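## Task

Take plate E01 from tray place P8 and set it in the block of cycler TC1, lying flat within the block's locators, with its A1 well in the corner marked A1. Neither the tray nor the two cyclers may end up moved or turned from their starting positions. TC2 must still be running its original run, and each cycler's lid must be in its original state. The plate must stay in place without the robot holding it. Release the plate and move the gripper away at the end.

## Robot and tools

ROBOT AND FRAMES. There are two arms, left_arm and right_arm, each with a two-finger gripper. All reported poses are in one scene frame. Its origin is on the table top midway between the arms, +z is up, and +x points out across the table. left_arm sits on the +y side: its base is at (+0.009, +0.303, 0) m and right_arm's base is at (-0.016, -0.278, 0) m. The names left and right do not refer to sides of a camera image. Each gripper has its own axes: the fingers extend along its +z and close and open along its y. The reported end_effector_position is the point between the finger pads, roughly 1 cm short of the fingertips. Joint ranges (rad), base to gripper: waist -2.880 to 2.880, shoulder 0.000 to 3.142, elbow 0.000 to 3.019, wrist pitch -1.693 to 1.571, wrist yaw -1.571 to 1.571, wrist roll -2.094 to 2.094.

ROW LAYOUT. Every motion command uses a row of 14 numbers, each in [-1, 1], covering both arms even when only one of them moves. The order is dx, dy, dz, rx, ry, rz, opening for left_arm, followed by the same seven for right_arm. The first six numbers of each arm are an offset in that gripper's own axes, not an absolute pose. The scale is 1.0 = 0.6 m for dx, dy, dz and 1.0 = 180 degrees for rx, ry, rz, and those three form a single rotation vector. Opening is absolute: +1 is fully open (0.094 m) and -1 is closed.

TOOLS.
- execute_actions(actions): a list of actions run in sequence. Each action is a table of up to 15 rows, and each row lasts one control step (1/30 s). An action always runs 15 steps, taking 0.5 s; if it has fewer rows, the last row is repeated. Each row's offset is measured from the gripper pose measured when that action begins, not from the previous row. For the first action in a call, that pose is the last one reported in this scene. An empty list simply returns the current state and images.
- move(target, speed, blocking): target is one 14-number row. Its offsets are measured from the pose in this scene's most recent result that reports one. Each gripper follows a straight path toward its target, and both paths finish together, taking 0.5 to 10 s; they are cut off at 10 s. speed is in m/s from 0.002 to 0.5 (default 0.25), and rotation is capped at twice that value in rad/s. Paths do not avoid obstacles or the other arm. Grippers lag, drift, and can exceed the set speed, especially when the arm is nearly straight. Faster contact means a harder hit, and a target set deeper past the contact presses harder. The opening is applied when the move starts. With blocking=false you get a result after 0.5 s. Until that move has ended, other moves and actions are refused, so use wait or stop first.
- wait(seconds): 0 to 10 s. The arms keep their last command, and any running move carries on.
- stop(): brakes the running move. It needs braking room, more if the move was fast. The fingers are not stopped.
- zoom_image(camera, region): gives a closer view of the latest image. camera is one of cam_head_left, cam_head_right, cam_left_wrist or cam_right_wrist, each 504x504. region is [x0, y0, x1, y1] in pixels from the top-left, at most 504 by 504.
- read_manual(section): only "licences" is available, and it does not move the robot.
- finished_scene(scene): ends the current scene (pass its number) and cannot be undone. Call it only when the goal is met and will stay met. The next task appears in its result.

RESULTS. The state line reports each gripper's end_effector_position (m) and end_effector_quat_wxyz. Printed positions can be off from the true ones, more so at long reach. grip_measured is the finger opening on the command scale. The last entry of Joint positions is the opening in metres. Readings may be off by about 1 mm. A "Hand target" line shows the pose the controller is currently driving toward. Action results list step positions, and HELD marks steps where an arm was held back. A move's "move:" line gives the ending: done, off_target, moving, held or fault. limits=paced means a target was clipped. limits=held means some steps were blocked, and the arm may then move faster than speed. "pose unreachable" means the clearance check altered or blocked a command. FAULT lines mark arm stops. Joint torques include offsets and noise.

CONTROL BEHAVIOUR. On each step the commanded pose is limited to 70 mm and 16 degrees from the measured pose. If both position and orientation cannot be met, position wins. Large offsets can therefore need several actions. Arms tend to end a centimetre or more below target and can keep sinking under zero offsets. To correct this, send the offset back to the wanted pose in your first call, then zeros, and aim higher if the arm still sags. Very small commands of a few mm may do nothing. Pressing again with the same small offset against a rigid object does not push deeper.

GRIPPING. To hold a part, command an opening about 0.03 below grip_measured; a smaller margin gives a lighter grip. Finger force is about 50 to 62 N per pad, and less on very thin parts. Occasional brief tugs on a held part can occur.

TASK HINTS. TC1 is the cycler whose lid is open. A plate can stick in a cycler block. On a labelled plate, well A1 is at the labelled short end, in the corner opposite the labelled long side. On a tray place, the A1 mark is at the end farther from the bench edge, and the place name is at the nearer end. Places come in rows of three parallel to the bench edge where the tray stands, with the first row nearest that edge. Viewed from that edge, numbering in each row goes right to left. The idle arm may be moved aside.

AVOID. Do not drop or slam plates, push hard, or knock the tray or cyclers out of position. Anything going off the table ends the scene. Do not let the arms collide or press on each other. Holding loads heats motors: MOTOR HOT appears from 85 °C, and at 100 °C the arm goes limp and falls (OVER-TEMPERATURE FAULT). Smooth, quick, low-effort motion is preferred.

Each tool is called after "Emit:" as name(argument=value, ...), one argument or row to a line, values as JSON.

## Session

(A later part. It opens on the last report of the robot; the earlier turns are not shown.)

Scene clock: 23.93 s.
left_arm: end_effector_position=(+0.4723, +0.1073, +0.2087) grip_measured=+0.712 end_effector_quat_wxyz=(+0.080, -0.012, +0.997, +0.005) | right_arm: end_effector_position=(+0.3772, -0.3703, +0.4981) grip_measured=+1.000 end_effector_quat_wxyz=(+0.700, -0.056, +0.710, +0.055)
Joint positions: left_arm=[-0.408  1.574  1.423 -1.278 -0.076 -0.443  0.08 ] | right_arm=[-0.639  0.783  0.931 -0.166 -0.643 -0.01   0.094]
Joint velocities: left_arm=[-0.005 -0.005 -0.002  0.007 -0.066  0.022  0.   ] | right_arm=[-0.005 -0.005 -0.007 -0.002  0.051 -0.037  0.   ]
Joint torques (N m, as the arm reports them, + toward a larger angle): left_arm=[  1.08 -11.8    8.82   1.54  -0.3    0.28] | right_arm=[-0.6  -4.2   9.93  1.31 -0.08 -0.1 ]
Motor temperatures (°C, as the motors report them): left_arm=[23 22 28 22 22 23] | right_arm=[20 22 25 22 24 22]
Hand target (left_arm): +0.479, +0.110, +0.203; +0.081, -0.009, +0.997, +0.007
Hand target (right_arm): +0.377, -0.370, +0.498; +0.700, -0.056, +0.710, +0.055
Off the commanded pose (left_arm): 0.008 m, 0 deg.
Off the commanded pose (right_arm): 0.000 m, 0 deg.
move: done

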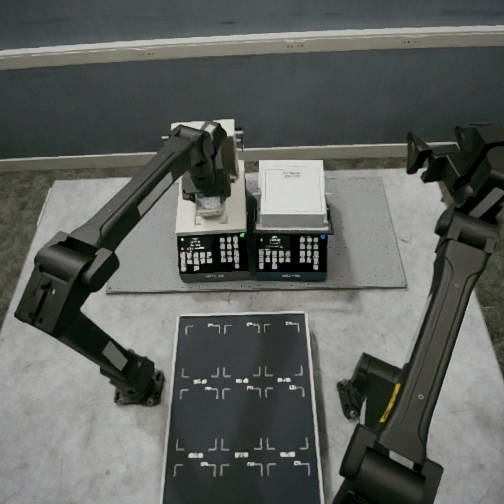

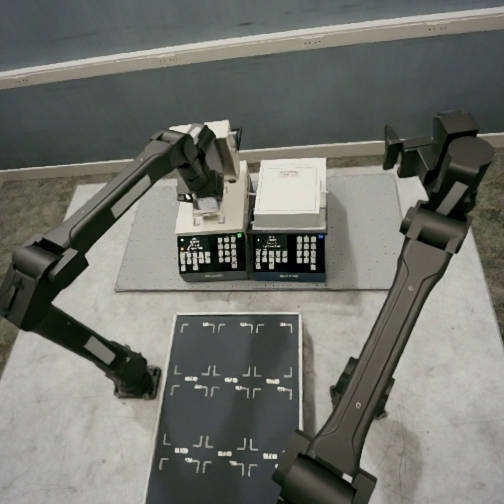

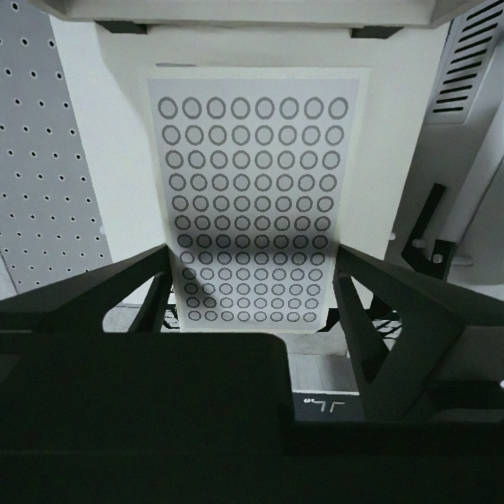

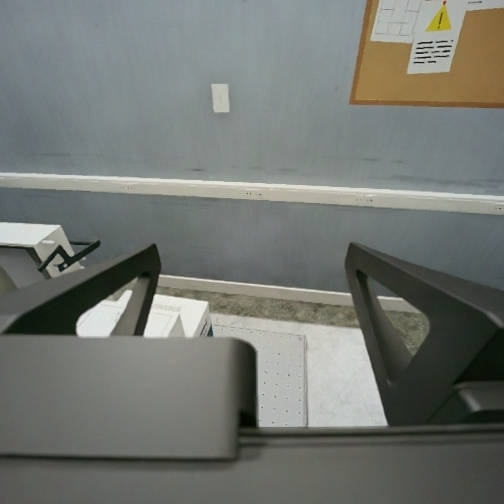

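Emit:
move(
  target=[-0.004, 0.010, 0.046, 0, 0, 0.009, 0.68, 0, 0, 0, 0, 0, 0, 1],
  speed=0.04,
)

Emit:
zoom_image(
  camera="cam_left_wrist",
  region=[70, 0, 430, 150],
)

Scene clock: 25.57 s.
left_arm: end_effector_position=(+0.4739, +0.1119, +0.1905) grip_measured=+0.712 end_effector_quat_wxyz=(+0.083, -0.002, +0.996, +0.005) | right_arm: end_effector_position=(+0.3772, -0.3703, +0.4981) grip_measured=+1.000 end_effector_quat_wxyz=(+0.700, -0.056, +0.710, +0.055)
Joint positions: left_arm=[-0.398  1.577  1.378 -1.222 -0.076 -0.414  0.08 ] | right_arm=[-0.639  0.783  0.931 -0.166 -0.643 -0.01   0.094]
Joint velocities: left_arm=[ 0.015 -0.015 -0.002  0.002 -0.051 -0.007 -0.   ] | right_arm=[-0.024  0.005 -0.007 -0.007 -0.066 -0.037  0.   ]
Joint torques (N m, as the arm reports them, + toward a larger angle): left_arm=[  1.01 -10.98   8.69   1.58  -0.02   0.28] | right_arm=[-1.   -3.68 10.07  1.3  -0.1  -0.15]
Motor temperatures (°C, as the motors report them): left_arm=[23 22 28 22 22 23] | right_arm=[20 22 25 22 24 22]
Hand target (left_arm): +0.479, +0.114, +0.182; +0.080, +0.002, +0.997, +0.006
Hand target (right_arm): +0.377, -0.370, +0.498; +0.700, -0.056, +0.710, +0.055
Off the commanded pose (left_arm): 0.010 m, 1 deg.
Off the commanded pose (right_arm): 0.000 m, 0 deg.
move: done

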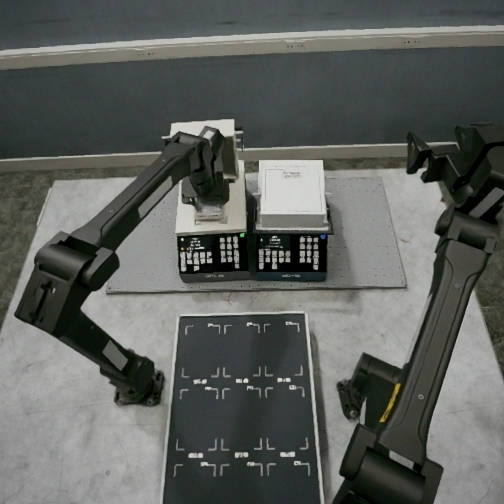

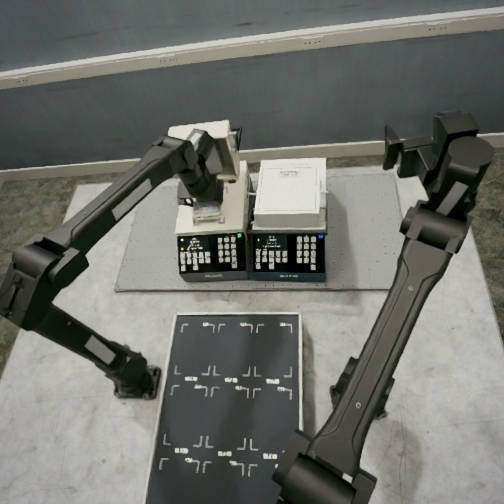

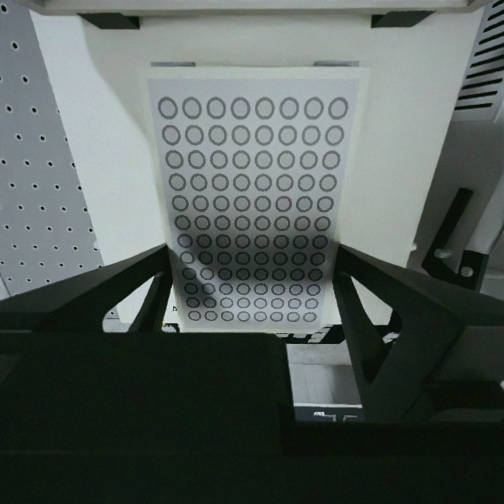

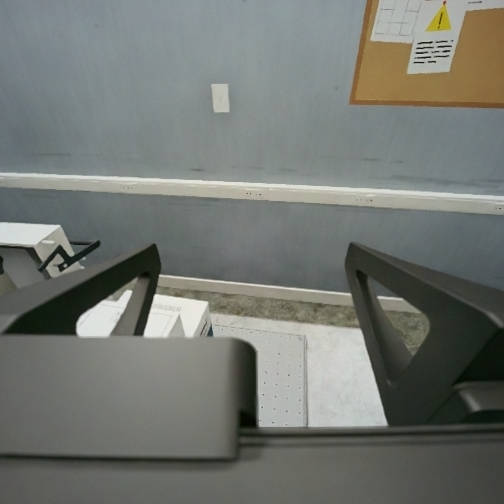

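Region (70, 0, 430, 150) of cam_left_wrist's 504x504 image, scaled by 1.400, with more detail than that image has; it fills the top 210 rows of this view, and the rest is white.

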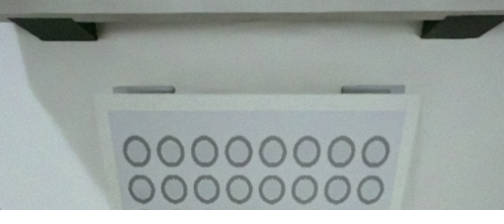

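Emit:
execute_actions(
  actions=[],
)

Scene clock: 26.43 s.
left_arm: end_effector_position=(+0.4739, +0.1119, +0.1905) grip_measured=+0.712 end_effector_quat_wxyz=(+0.083, -0.002, +0.997, +0.005) | right_arm: end_effector_position=(+0.3772, -0.3703, +0.4981) grip_measured=+1.000 end_effector_quat_wxyz=(+0.700, -0.056, +0.710, +0.055)
Joint positions: left_arm=[-0.398  1.577  1.378 -1.222 -0.076 -0.413  0.08 ] | right_arm=[-0.639  0.783  0.931 -0.166 -0.643 -0.01   0.094]
Joint velocities: left_arm=[-0.005 -0.005  0.007 -0.012  0.022  0.11   0.001] | right_arm=[-0.005 -0.015 -0.007  0.002  0.037  0.037  0.   ]
Joint torques (N m, as the arm reports them, + toward a larger angle): left_arm=[  1.07 -11.3    8.59   1.56  -0.03   0.29] | right_arm=[-0.39 -3.95  9.88  1.22 -0.1  -0.05]
Motor temperatures (°C, as the motors report them): left_arm=[23 22 28 22 22 23] | right_arm=[20 22 25 22 24 22]
Hand target (left_arm): +0.479, +0.114, +0.182; +0.080, +0.002, +0.997, +0.006
Hand target (right_arm): +0.377, -0.370, +0.498; +0.700, -0.056, +0.710, +0.055
Off the commanded pose (left_arm): 0.010 m, 1 deg.
Off the commanded pose (right_arm): 0.000 m, 0 deg.

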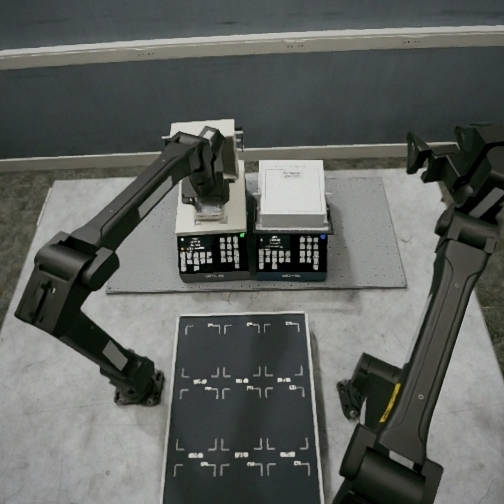

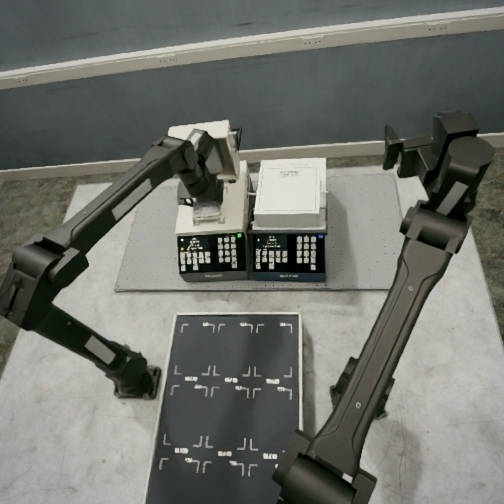

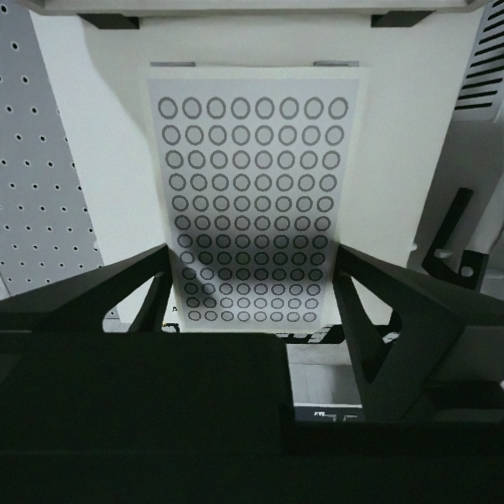

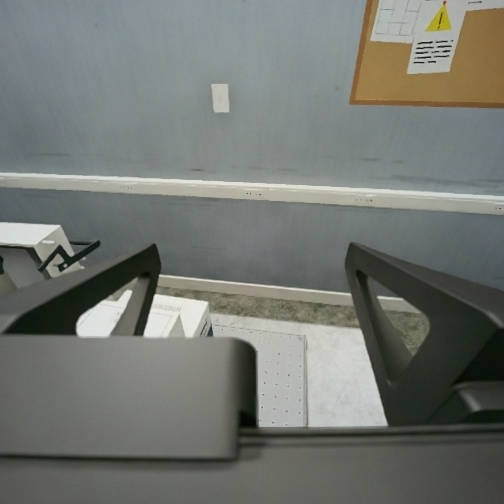

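Emit:
move(
  target=[0.002,-0.003,0.03,0,0,0,0.68,0,0,0,0,0,0,1],
  speed=0.025,
)

Emit:
zoom_image(
  camera="cam_left_wrist",
  region=[90,30,420,360],
)

Scene clock: 27.87 s.
left_arm: end_effector_position=(+0.4726, +0.1125, +0.1801) grip_measured=+0.712 end_effector_quat_wxyz=(+0.085, -0.002, +0.996, +0.004) | right_arm: end_effector_position=(+0.3772, -0.3703, +0.4981) grip_measured=+1.000 end_effector_quat_wxyz=(+0.700, -0.056, +0.710, +0.055)
Joint positions: left_arm=[-0.398  1.577  1.35  -1.191 -0.076 -0.413  0.08 ] | right_arm=[-0.639  0.783  0.931 -0.166 -0.643 -0.01   0.094]
Joint velocities: left_arm=[-0.015  0.005  0.007  0.002 -0.081 -0.037 -0.001] | right_arm=[-0.005 -0.015 -0.022 -0.002 -0.022  0.051  0.   ]
Joint torques (N m, as the arm reports them, + toward a larger angle): left_arm=[  0.07 -11.41   8.52   1.51  -0.16   0.12] | right_arm=[-1.22 -3.98  9.98  1.33 -0.1  -0.09]
Motor temperatures (°C, as the motors report them): left_arm=[23 23 28 22 22 23] | right_arm=[20 22 25 22 24 22]
Hand target (left_arm): +0.476, +0.110, +0.173; +0.083, -0.002, +0.996, +0.005
Hand target (right_arm): +0.377, -0.370, +0.498; +0.700, -0.056, +0.710, +0.055
Off the commanded pose (left_arm): 0.008 m, 0 deg.
Off the commanded pose (right_arm): 0.000 m, 0 deg.
move: done

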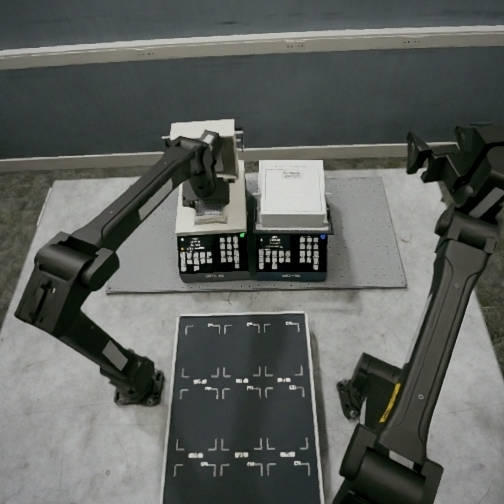

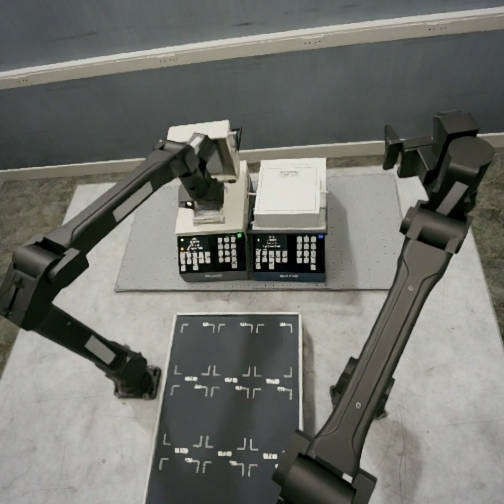

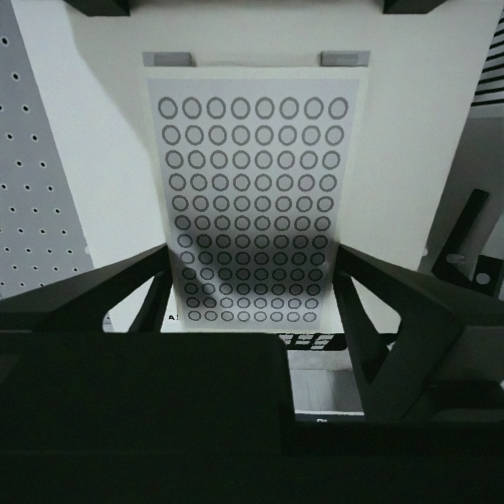

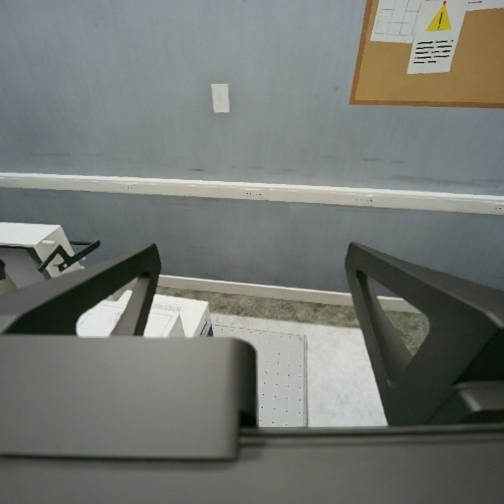

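Region (90, 30, 420, 360) of cam_left_wrist's 504x504 image, scaled by 1.527, with more detail than that image has.

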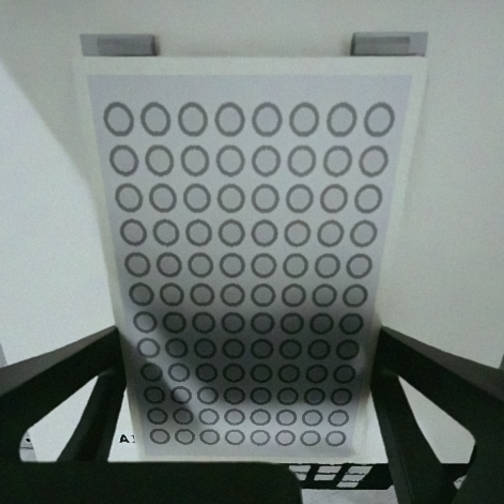

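Emit:
move(
  target=[-0.009,-0.005,0.0217,0,0,0,0.68,0,0,0,0,0,0,1],
  speed=0.02,
)

Emit:
zoom_image(
  camera="cam_left_wrist",
  region=[90,30,420,360],
)

Scene clock: 29.97 s.
left_arm: end_effector_position=(+0.4760, +0.1110, +0.1758) grip_measured=+0.712 end_effector_quat_wxyz=(+0.087, -0.002, +0.996, +0.003) | right_arm: end_effector_position=(+0.3772, -0.3703, +0.4981) grip_measured=+1.000 end_effector_quat_wxyz=(+0.700, -0.056, +0.710, +0.055)
Joint positions: left_arm=[-0.398  1.587  1.35  -1.177 -0.076 -0.413  0.08 ] | right_arm=[-0.639  0.783  0.931 -0.166 -0.643 -0.01   0.094]
Joint velocities: left_arm=[ 0.005 -0.015  0.007 -0.012  0.037 -0.022 -0.   ] | right_arm=[ 0.005 -0.005  0.002 -0.012 -0.022 -0.051  0.   ]
Joint torques (N m, as the arm reports them, + toward a larger angle): left_arm=[  0.08 -11.13   8.69   1.59  -0.16   0.12] | right_arm=[-1.87 -4.15 10.02  1.26 -0.12 -0.09]
Motor temperatures (°C, as the motors report them): left_arm=[23 23 28 22 22 23] | right_arm=[20 22 25 22 24 22]
Hand target (left_arm): +0.480, +0.110, +0.168; +0.085, -0.002, +0.996, +0.004
Hand target (right_arm): +0.377, -0.370, +0.498; +0.700, -0.056, +0.710, +0.055
Off the commanded pose (left_arm): 0.009 m, 0 deg.
Off the commanded pose (right_arm): 0.000 m, 0 deg.
move: done

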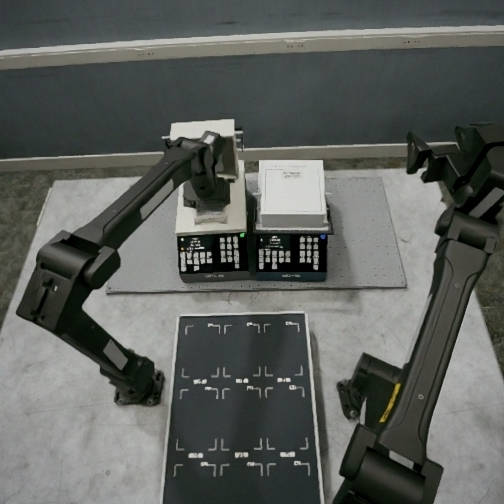

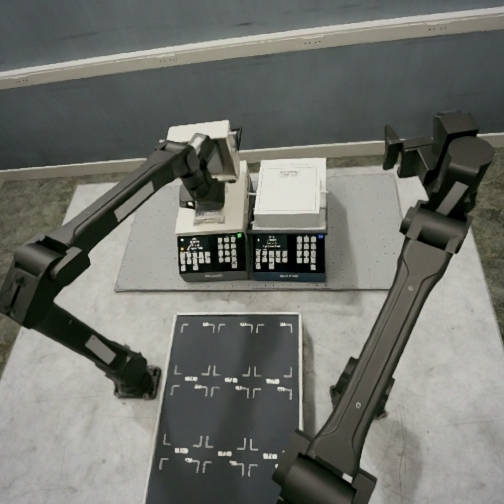

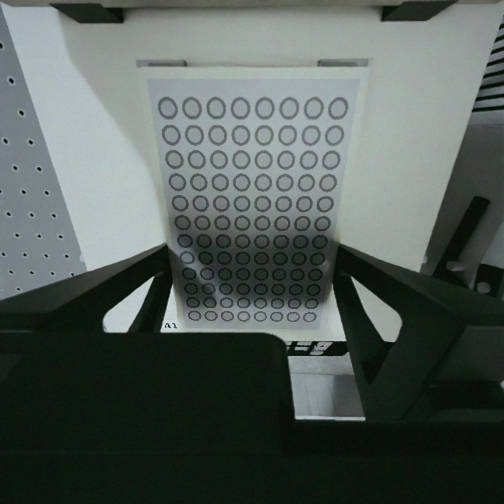

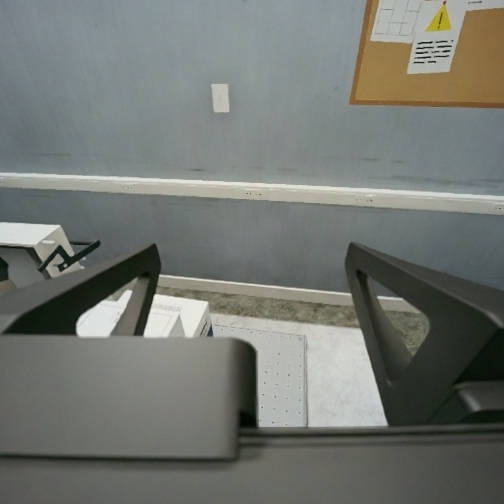

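Region (90, 30, 420, 360) of cam_left_wrist's 504x504 image, scaled by 1.527, with more detail than that image has.

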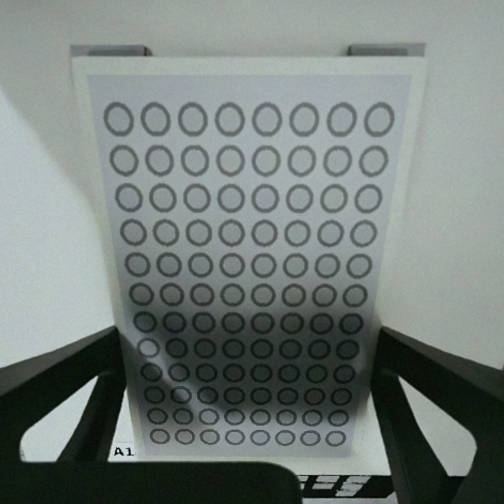

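Emit:
move(
  target=[0.002,-0.002,0.028,0,0.005,0,0.68,0,0,0,0,0,0,1],
  speed=0.02,
)

Emit:
zoom_image(
  camera="cam_left_wrist",
  region=[90,30,420,360],
)

Scene clock: 31.57 s.
left_arm: end_effector_position=(+0.4750, +0.1109, +0.1689) grip_measured=+0.712 end_effector_quat_wxyz=(+0.084, -0.002, +0.996, +0.003) | right_arm: end_effector_position=(+0.3772, -0.3703, +0.4981) grip_measured=+1.000 end_effector_quat_wxyz=(+0.700, -0.056, +0.710, +0.055)
Joint positions: left_arm=[-0.398  1.592  1.337 -1.165 -0.074 -0.413  0.08 ] | right_arm=[-0.639  0.783  0.931 -0.166 -0.643 -0.01   0.094]
Joint velocities: left_arm=[-0.015 -0.005 -0.017 -0.002 -0.007 -0.051 -0.001] | right_arm=[ 0.005 -0.015  0.007 -0.007 -0.081 -0.066  0.   ]
Joint torques (N m, as the arm reports them, + toward a larger angle): left_arm=[  0.28 -11.53   8.46   1.52   0.05   0.14] | right_arm=[-0.8  -3.35  9.93  1.29 -0.14 -0.08]
Motor temperatures (°C, as the motors report them): left_arm=[23 23 28 22 22 23] | right_arm=[20 22 25 22 24 22]
Hand target (left_arm): +0.478, +0.110, +0.159; +0.079, -0.002, +0.997, +0.003
Hand target (right_arm): +0.377, -0.370, +0.498; +0.700, -0.056, +0.710, +0.055
Off the commanded pose (left_arm): 0.010 m, 1 deg.
Off the commanded pose (right_arm): 0.000 m, 0 deg.
move: done

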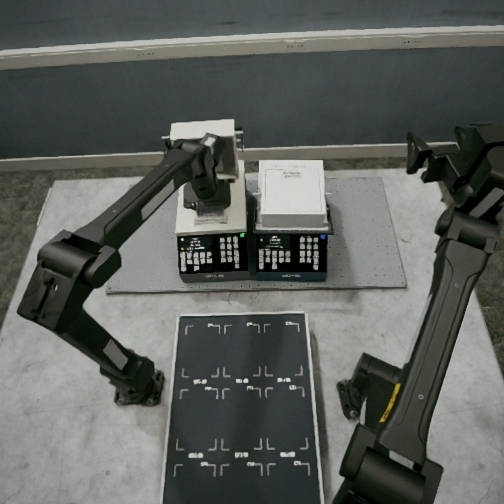

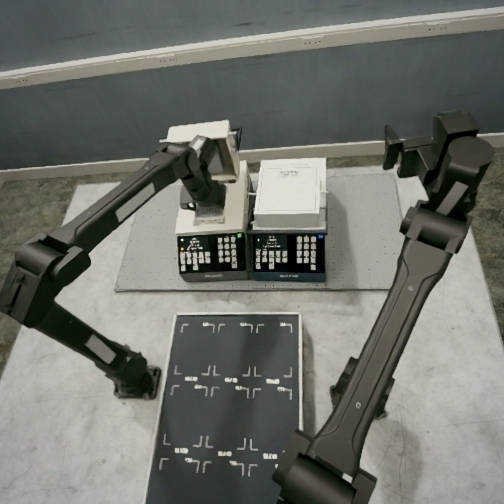

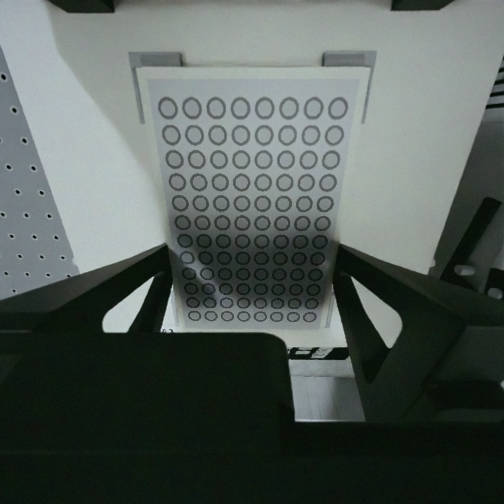

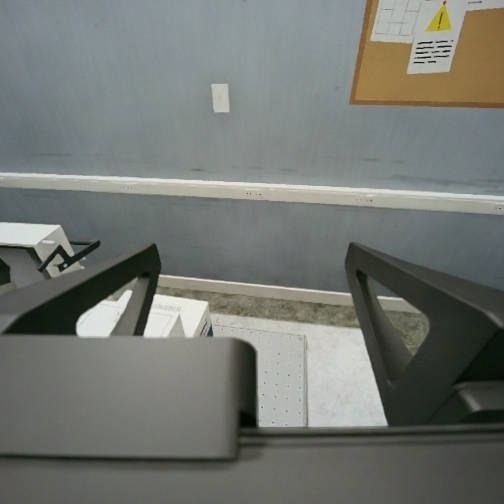

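Region (90, 30, 420, 360) of cam_left_wrist's 504x504 image, scaled by 1.527, with more detail than that image has.

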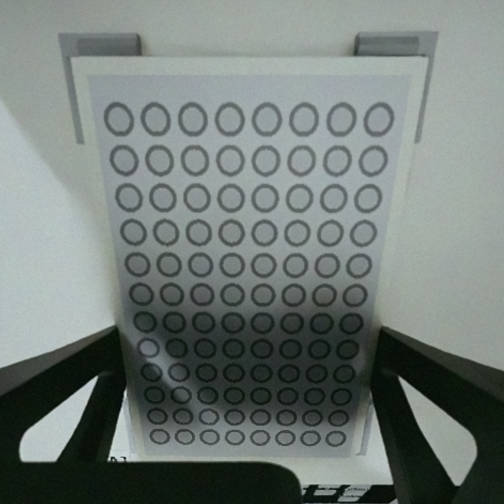

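Good alignment. Continue a bit lower.

Emit:
move(
  target=[0.0,-0.001,0.022,0,0.003,0,0.68,0,0,0,0,0,0,1],
  speed=0.015,
)

Emit:
zoom_image(
  camera="cam_left_wrist",
  region=[90,30,420,360],
)

Scene clock: 32.93 s.
left_arm: end_effector_position=(+0.4751, +0.1109, +0.1678) grip_measured=+0.712 end_effector_quat_wxyz=(+0.085, -0.002, +0.996, +0.003) | right_arm: end_effector_position=(+0.3772, -0.3703, +0.4981) grip_measured=+1.000 end_effector_quat_wxyz=(+0.700, -0.056, +0.710, +0.055)
Joint positions: left_arm=[-0.398  1.592  1.334 -1.16  -0.074 -0.413  0.08 ] | right_arm=[-0.639  0.783  0.931 -0.166 -0.643 -0.01   0.094]
Joint velocities: left_arm=[ 0.005 -0.015 -0.002 -0.007 -0.022 -0.037  0.001] | right_arm=[-0.015 -0.015 -0.002 -0.002 -0.037 -0.022  0.   ]
Joint torques (N m, as the arm reports them, + toward a larger angle): left_arm=[  0.53 -11.04   7.89   1.74   0.02   0.15] | right_arm=[-1.08 -3.64  9.94  1.49 -0.07 -0.15]
Motor temperatures (°C, as the motors report them): left_arm=[23 23 28 22 22 23] | right_arm=[20 22 25 22 24 22]
Hand target (left_arm): +0.477, +0.111, +0.156; +0.079, -0.002, +0.997, +0.003
Hand target (right_arm): +0.377, -0.370, +0.498; +0.700, -0.056, +0.710, +0.055
Off the commanded pose (left_arm): 0.012 m, 1 deg.
Off the commanded pose (right_arm): 0.000 m, 0 deg.
move: off_target (left_arm)

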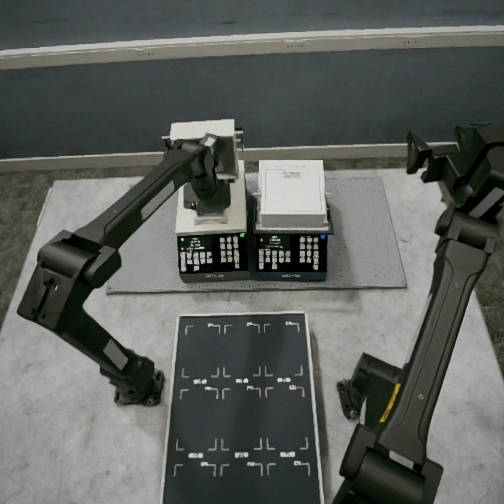

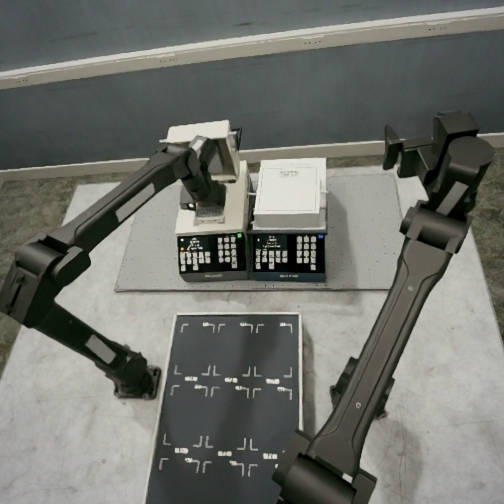

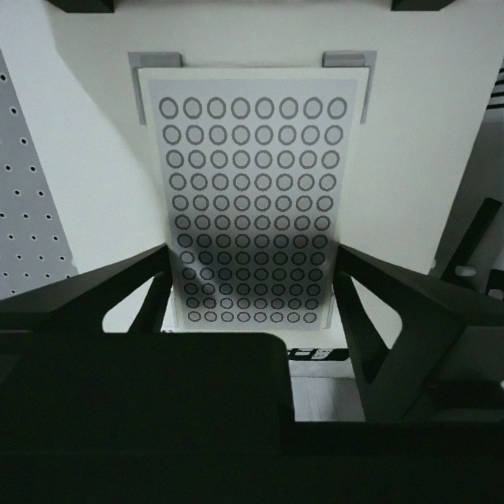

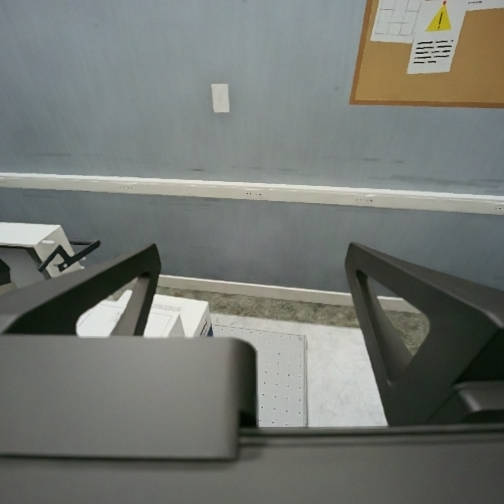

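Region (90, 30, 420, 360) of cam_left_wrist's 504x504 image, scaled by 1.527, with more detail than that image has.

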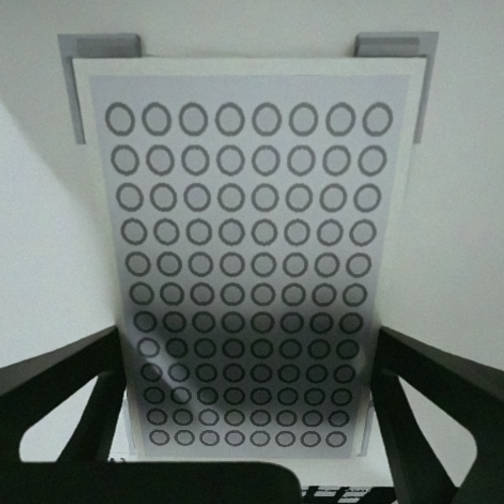

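Emit:
zoom_image(
  camera="cam_head_left",
  region=[170,170,250,240],
)

Region (170, 170, 250, 240) of cam_head_left's 504x504 image, scaled by 6.300, with more detail than that image has; it fills the top 441 rows of this view, and the rest is white.

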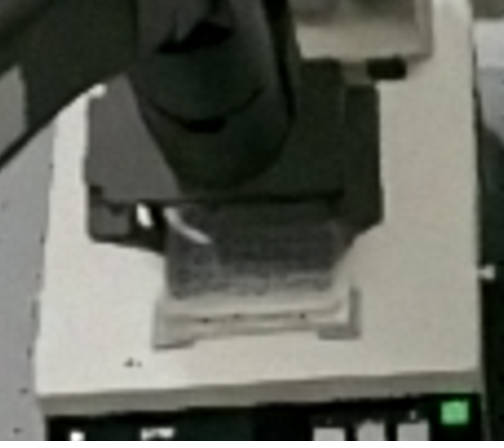

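Looks inside locators. Release.

Emit:
execute_actions(
  actions=[
    [[0,0,0.016,0,0,0,0.69,0,0,0,0,0,0,1],[0,0,0.014,0,0,0,0.70,0,0,0,0,0,0,1],[0,0,0.012,0,0,0,0.705,0,0,0,0,0,0,1],[0,0,0.010,0,0,0,0.71,0,0,0,0,0,0,1],[0,0,0.008,0,0,0,0.715,0,0,0,0,0,0,1],[0,0,0.006,0,0,0,0.72,0,0,0,0,0,0,1],[0,0,0.004,0,0,0,0.73,0,0,0,0,0,0,1],[0,0,0.002,0,0,0,0.74,0,0,0,0,0,0,1],[0,0,0,0,0,0,0.76,0,0,0,0,0,0,1],[0,0,0,0,0,0,0.78,0,0,0,0,0,0,1],[0,0,0,0,0,0,0.81,0,0,0,0,0,0,1],[0,0,0,0,0,0,0.85,0,0,0,0,0,0,1],[0,0,0,0,0,0,0.9,0,0,0,0,0,0,1],[0,0,0,0,0,0,0.95,0,0,0,0,0,0,1],[0,0,0,0,0,0,1,0,0,0,0,0,0,1]],
  ],
)

Emit:
zoom_image(
  camera="cam_left_wrist",
  region=[90,30,420,360],
)

Scene clock: 34.20 s.
left_arm: end_effector_position=(+0.4750, +0.1112, +0.1671) grip_measured=+0.975 end_effector_quat_wxyz=(+0.085, -0.002, +0.996, +0.004) | right_arm: end_effector_position=(+0.3772, -0.3703, +0.4981) grip_measured=+1.000 end_effector_quat_wxyz=(+0.700, -0.056, +0.710, +0.055)
Joint positions: left_arm=[-0.398  1.592  1.332 -1.158 -0.075 -0.413  0.093] | right_arm=[-0.639  0.783  0.931 -0.166 -0.643 -0.01   0.094]
Joint velocities: left_arm=[-0.005  0.005 -0.002  0.012 -0.095 -0.037  0.054] | right_arm=[ 0.005 -0.005  0.032 -0.002  0.022  0.037  0.   ]
Joint torques (N m, as the arm reports them, + toward a larger angle): left_arm=[  0.   -12.91   8.61   1.01  -0.1    0.13] | right_arm=[-0.63 -3.97  9.96  1.36 -0.08 -0.09]
Motor temperatures (°C, as the motors report them): left_arm=[23 23 28 22 22 23] | right_arm=[20 22 25 22 24 22]
Hand target (left_arm): +0.475, +0.111, +0.168; +0.085, -0.002, +0.996, +0.003
Hand target (right_arm): +0.377, -0.370, +0.498; +0.700, -0.056, +0.710, +0.055
Off the commanded pose (left_arm): 0.001 m, 0 deg.
Off the commanded pose (right_arm): 0.000 m, 0 deg.
Step readings (end_effector_position):
0: left_arm (+0.4751, +0.1109, +0.1678) | right_arm (+0.3772, -0.3703, +0.4981)
1: left_arm (+0.4752, +0.1110, +0.1676) | right_arm (+0.3772, -0.3703, +0.4981)
2: left_arm (+0.4752, +0.1110, +0.1674) | right_arm (+0.3772, -0.3703, +0.4981)
4: left_arm (+0.4752, +0.1110, +0.1674) | right_arm (+0.3772, -0.3703, +0.4981)
8: left_arm (+0.4753, +0.1111, +0.1674) | right_arm (+0.3772, -0.3703, +0.4981)
15: end_effector_position above

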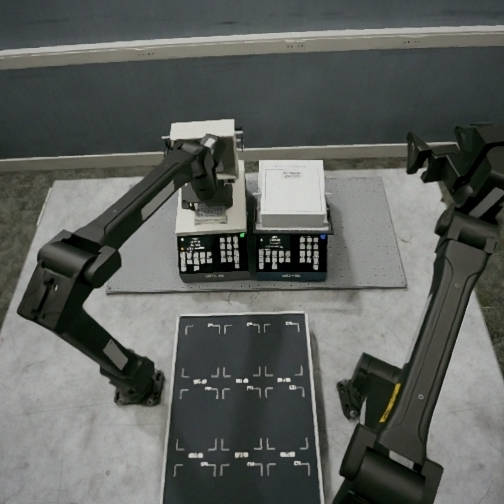

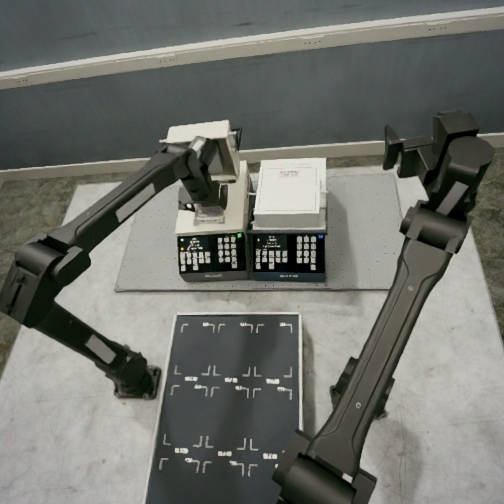

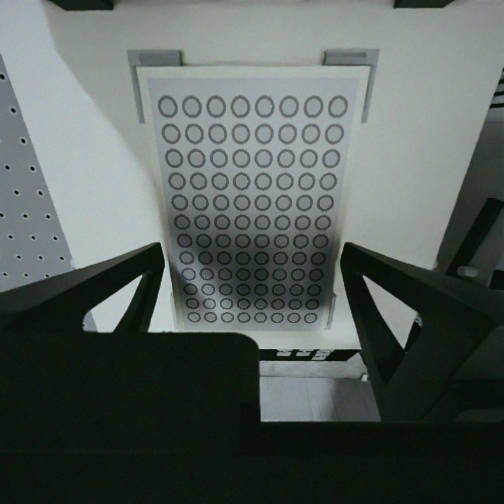

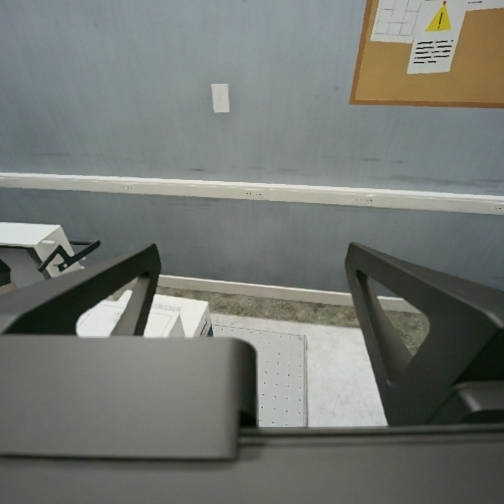

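Region (90, 30, 420, 360) of cam_left_wrist's 504x504 image, scaled by 1.527, with more detail than that image has.

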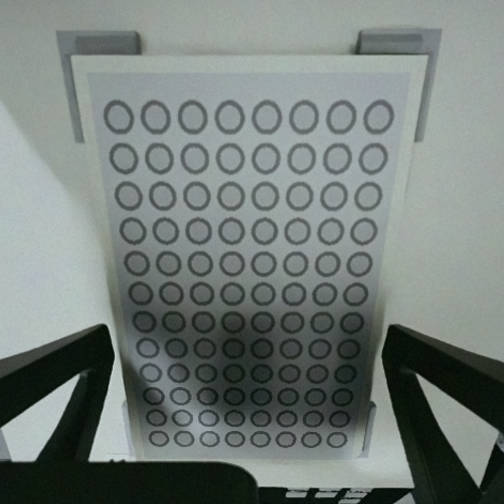

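Seated. Lift off.

Emit:
move(
  target=[0,0,-0.06,0.010,-0.024,-0.002,1,0,0,0,0,0,0,1],
  speed=0.05,
)

Scene clock: 35.63 s.
left_arm: end_effector_position=(+0.4692, +0.1137, +0.1905) grip_measured=+1.000 end_effector_quat_wxyz=(+0.106, -0.003, +0.994, -0.006) | right_arm: end_effector_position=(+0.3772, -0.3703, +0.4981) grip_measured=+1.000 end_effector_quat_wxyz=(+0.700, -0.056, +0.710, +0.055)
Joint positions: left_arm=[-0.398  1.534  1.322 -1.158 -0.075 -0.413  0.094] | right_arm=[-0.639  0.783  0.931 -0.166 -0.643 -0.01   0.094]
Joint velocities: left_arm=[-0.005 -0.015 -0.012 -0.012 -0.037 -0.066  0.   ] | right_arm=[-0.015 -0.005 -0.002 -0.007  0.022 -0.007  0.   ]
Joint torques (N m, as the arm reports them, + toward a larger angle): left_arm=[ -0.16 -14.33   8.58   1.63  -0.32   0.07] | right_arm=[-0.65 -3.9  10.06  1.41 -0.07 -0.17]
Motor temperatures (°C, as the motors report them): left_arm=[23 23 28 22 22 23] | right_arm=[20 22 25 22 24 22]
Hand target (left_arm): +0.468, +0.111, +0.202; +0.123, -0.003, +0.992, -0.012
Hand target (right_arm): +0.377, -0.370, +0.498; +0.700, -0.056, +0.710, +0.055
Off the commanded pose (left_arm): 0.012 m, 2 deg.
Off the commanded pose (right_arm): 0.000 m, 0 deg.
move: off_target (left_arm)

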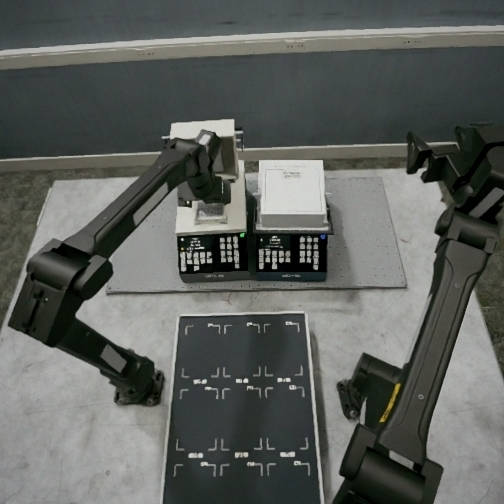

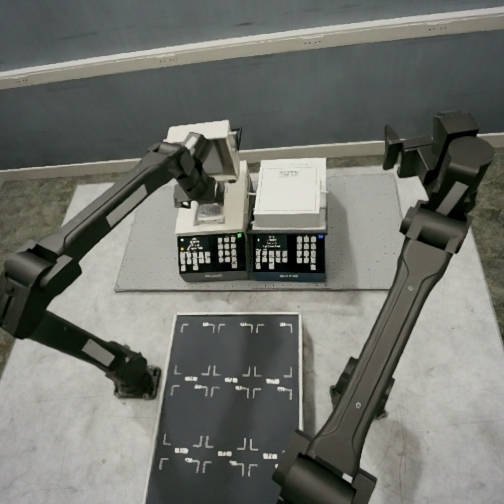

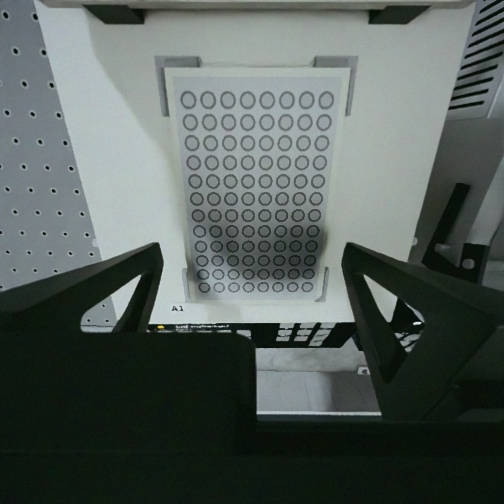

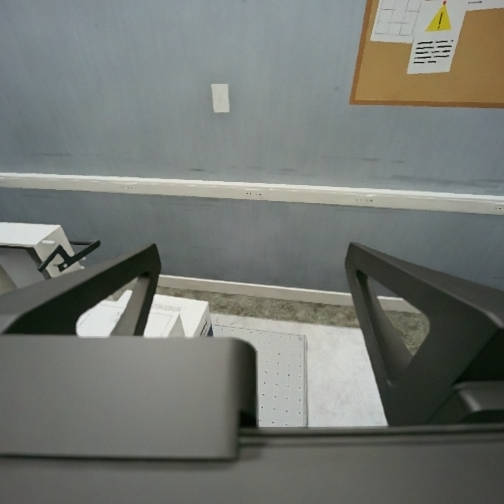

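Emit:
move(
  target=[0.19,0.13,-0.28,0.03,-0.08,0,1,0,0,0,0,0,0,1],
  speed=0.2,
)

Emit:
zoom_image(
  camera="cam_head_left",
  region=[150,110,350,290],
)

Scene clock: 37.43 s.
left_arm: end_effector_position=(+0.3175, +0.1882, +0.3289) grip_measured=+1.000 end_effector_quat_wxyz=(+0.236, -0.002, +0.970, -0.056) | right_arm: end_effector_position=(+0.3772, -0.3703, +0.4981) grip_measured=+1.000 end_effector_quat_wxyz=(+0.700, -0.056, +0.710, +0.055)
Joint positions: left_arm=[-0.378  0.904  1.104 -1.287 -0.077 -0.379  0.094] | right_arm=[-0.639  0.783  0.931 -0.166 -0.643 -0.01   0.094]
Joint velocities: left_arm=[-0.005  0.005  0.007 -0.012 -0.051 -0.022  0.   ] | right_arm=[-0.005 -0.005 -0.007  0.012  0.007 -0.037  0.   ]
Joint torques (N m, as the arm reports them, + toward a larger angle): left_arm=[ 1.   -2.61  9.29  1.25 -0.11  0.3 ] | right_arm=[-1.16 -4.05  9.98  1.53 -0.13 -0.08]
Motor temperatures (°C, as the motors report them): left_arm=[23 23 28 22 22 23] | right_arm=[20 22 25 22 24 22]
Hand target (left_arm): +0.318, +0.191, +0.327; +0.231, +0.002, +0.972, -0.051
Hand target (right_arm): +0.377, -0.370, +0.498; +0.700, -0.056, +0.710, +0.055
Off the commanded pose (left_arm): 0.006 m, 1 deg.
Off the commanded pose (right_arm): 0.000 m, 0 deg.
move: done

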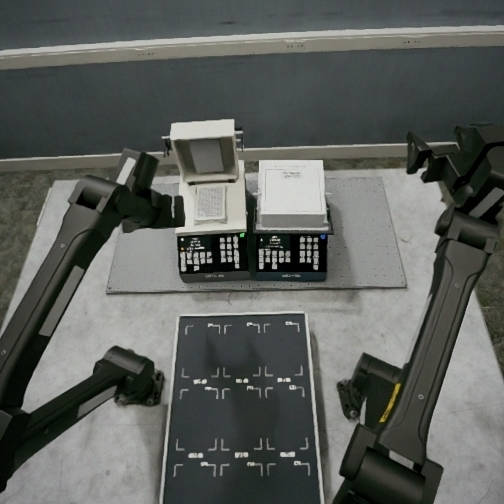

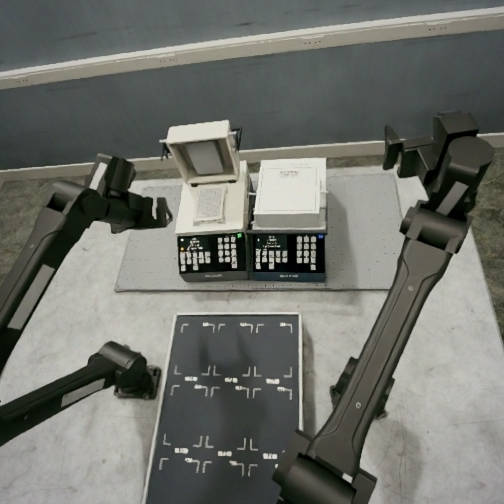

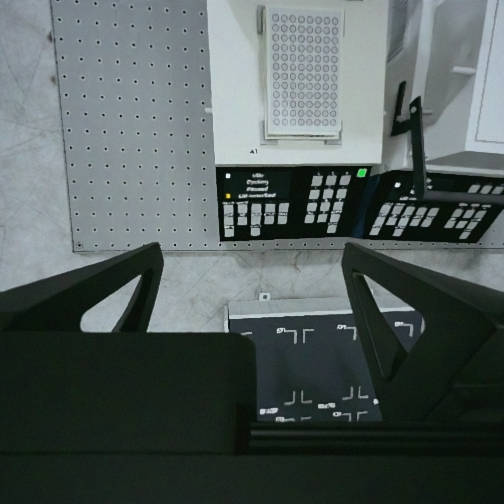

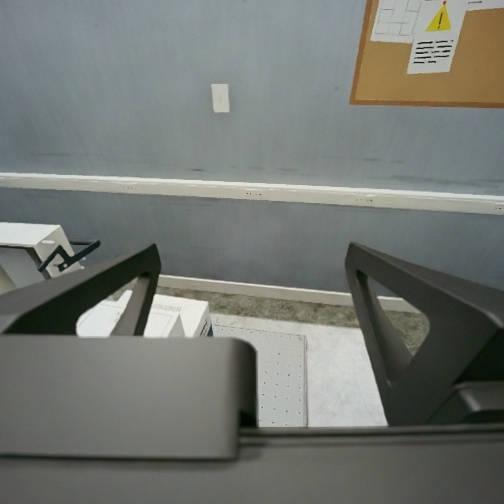

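Region (150, 110, 350, 290) of cam_head_left's 504x504 image, scaled by 2.520, with more detail than that image has; it fills the top 454 rows of this view, and the rest is white.

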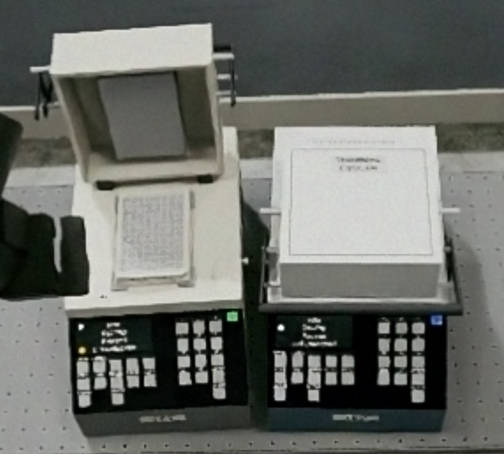

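Emit:
zoom_image(
  camera="cam_left_wrist",
  region=[230,0,380,165],
)

Region (230, 0, 380, 165) of cam_left_wrist's 504x504 image, scaled by 3.055, with more detail than that image has; it fills the left 458 columns of this view, and the rest is white.

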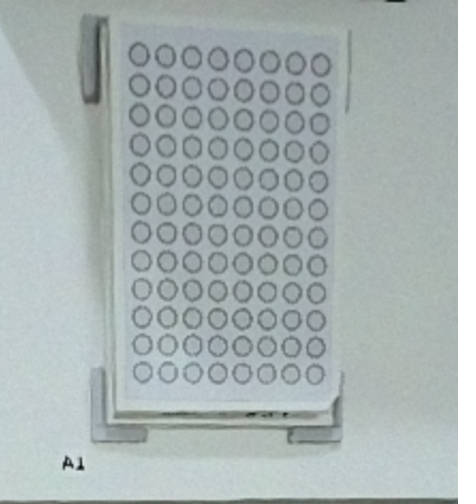

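The plate is seated inside the locators, labelled end at near side, unlabelled long side at A1.

Emit:
finished_scene(
  scene=2,
)

The scene is finished: the task was done.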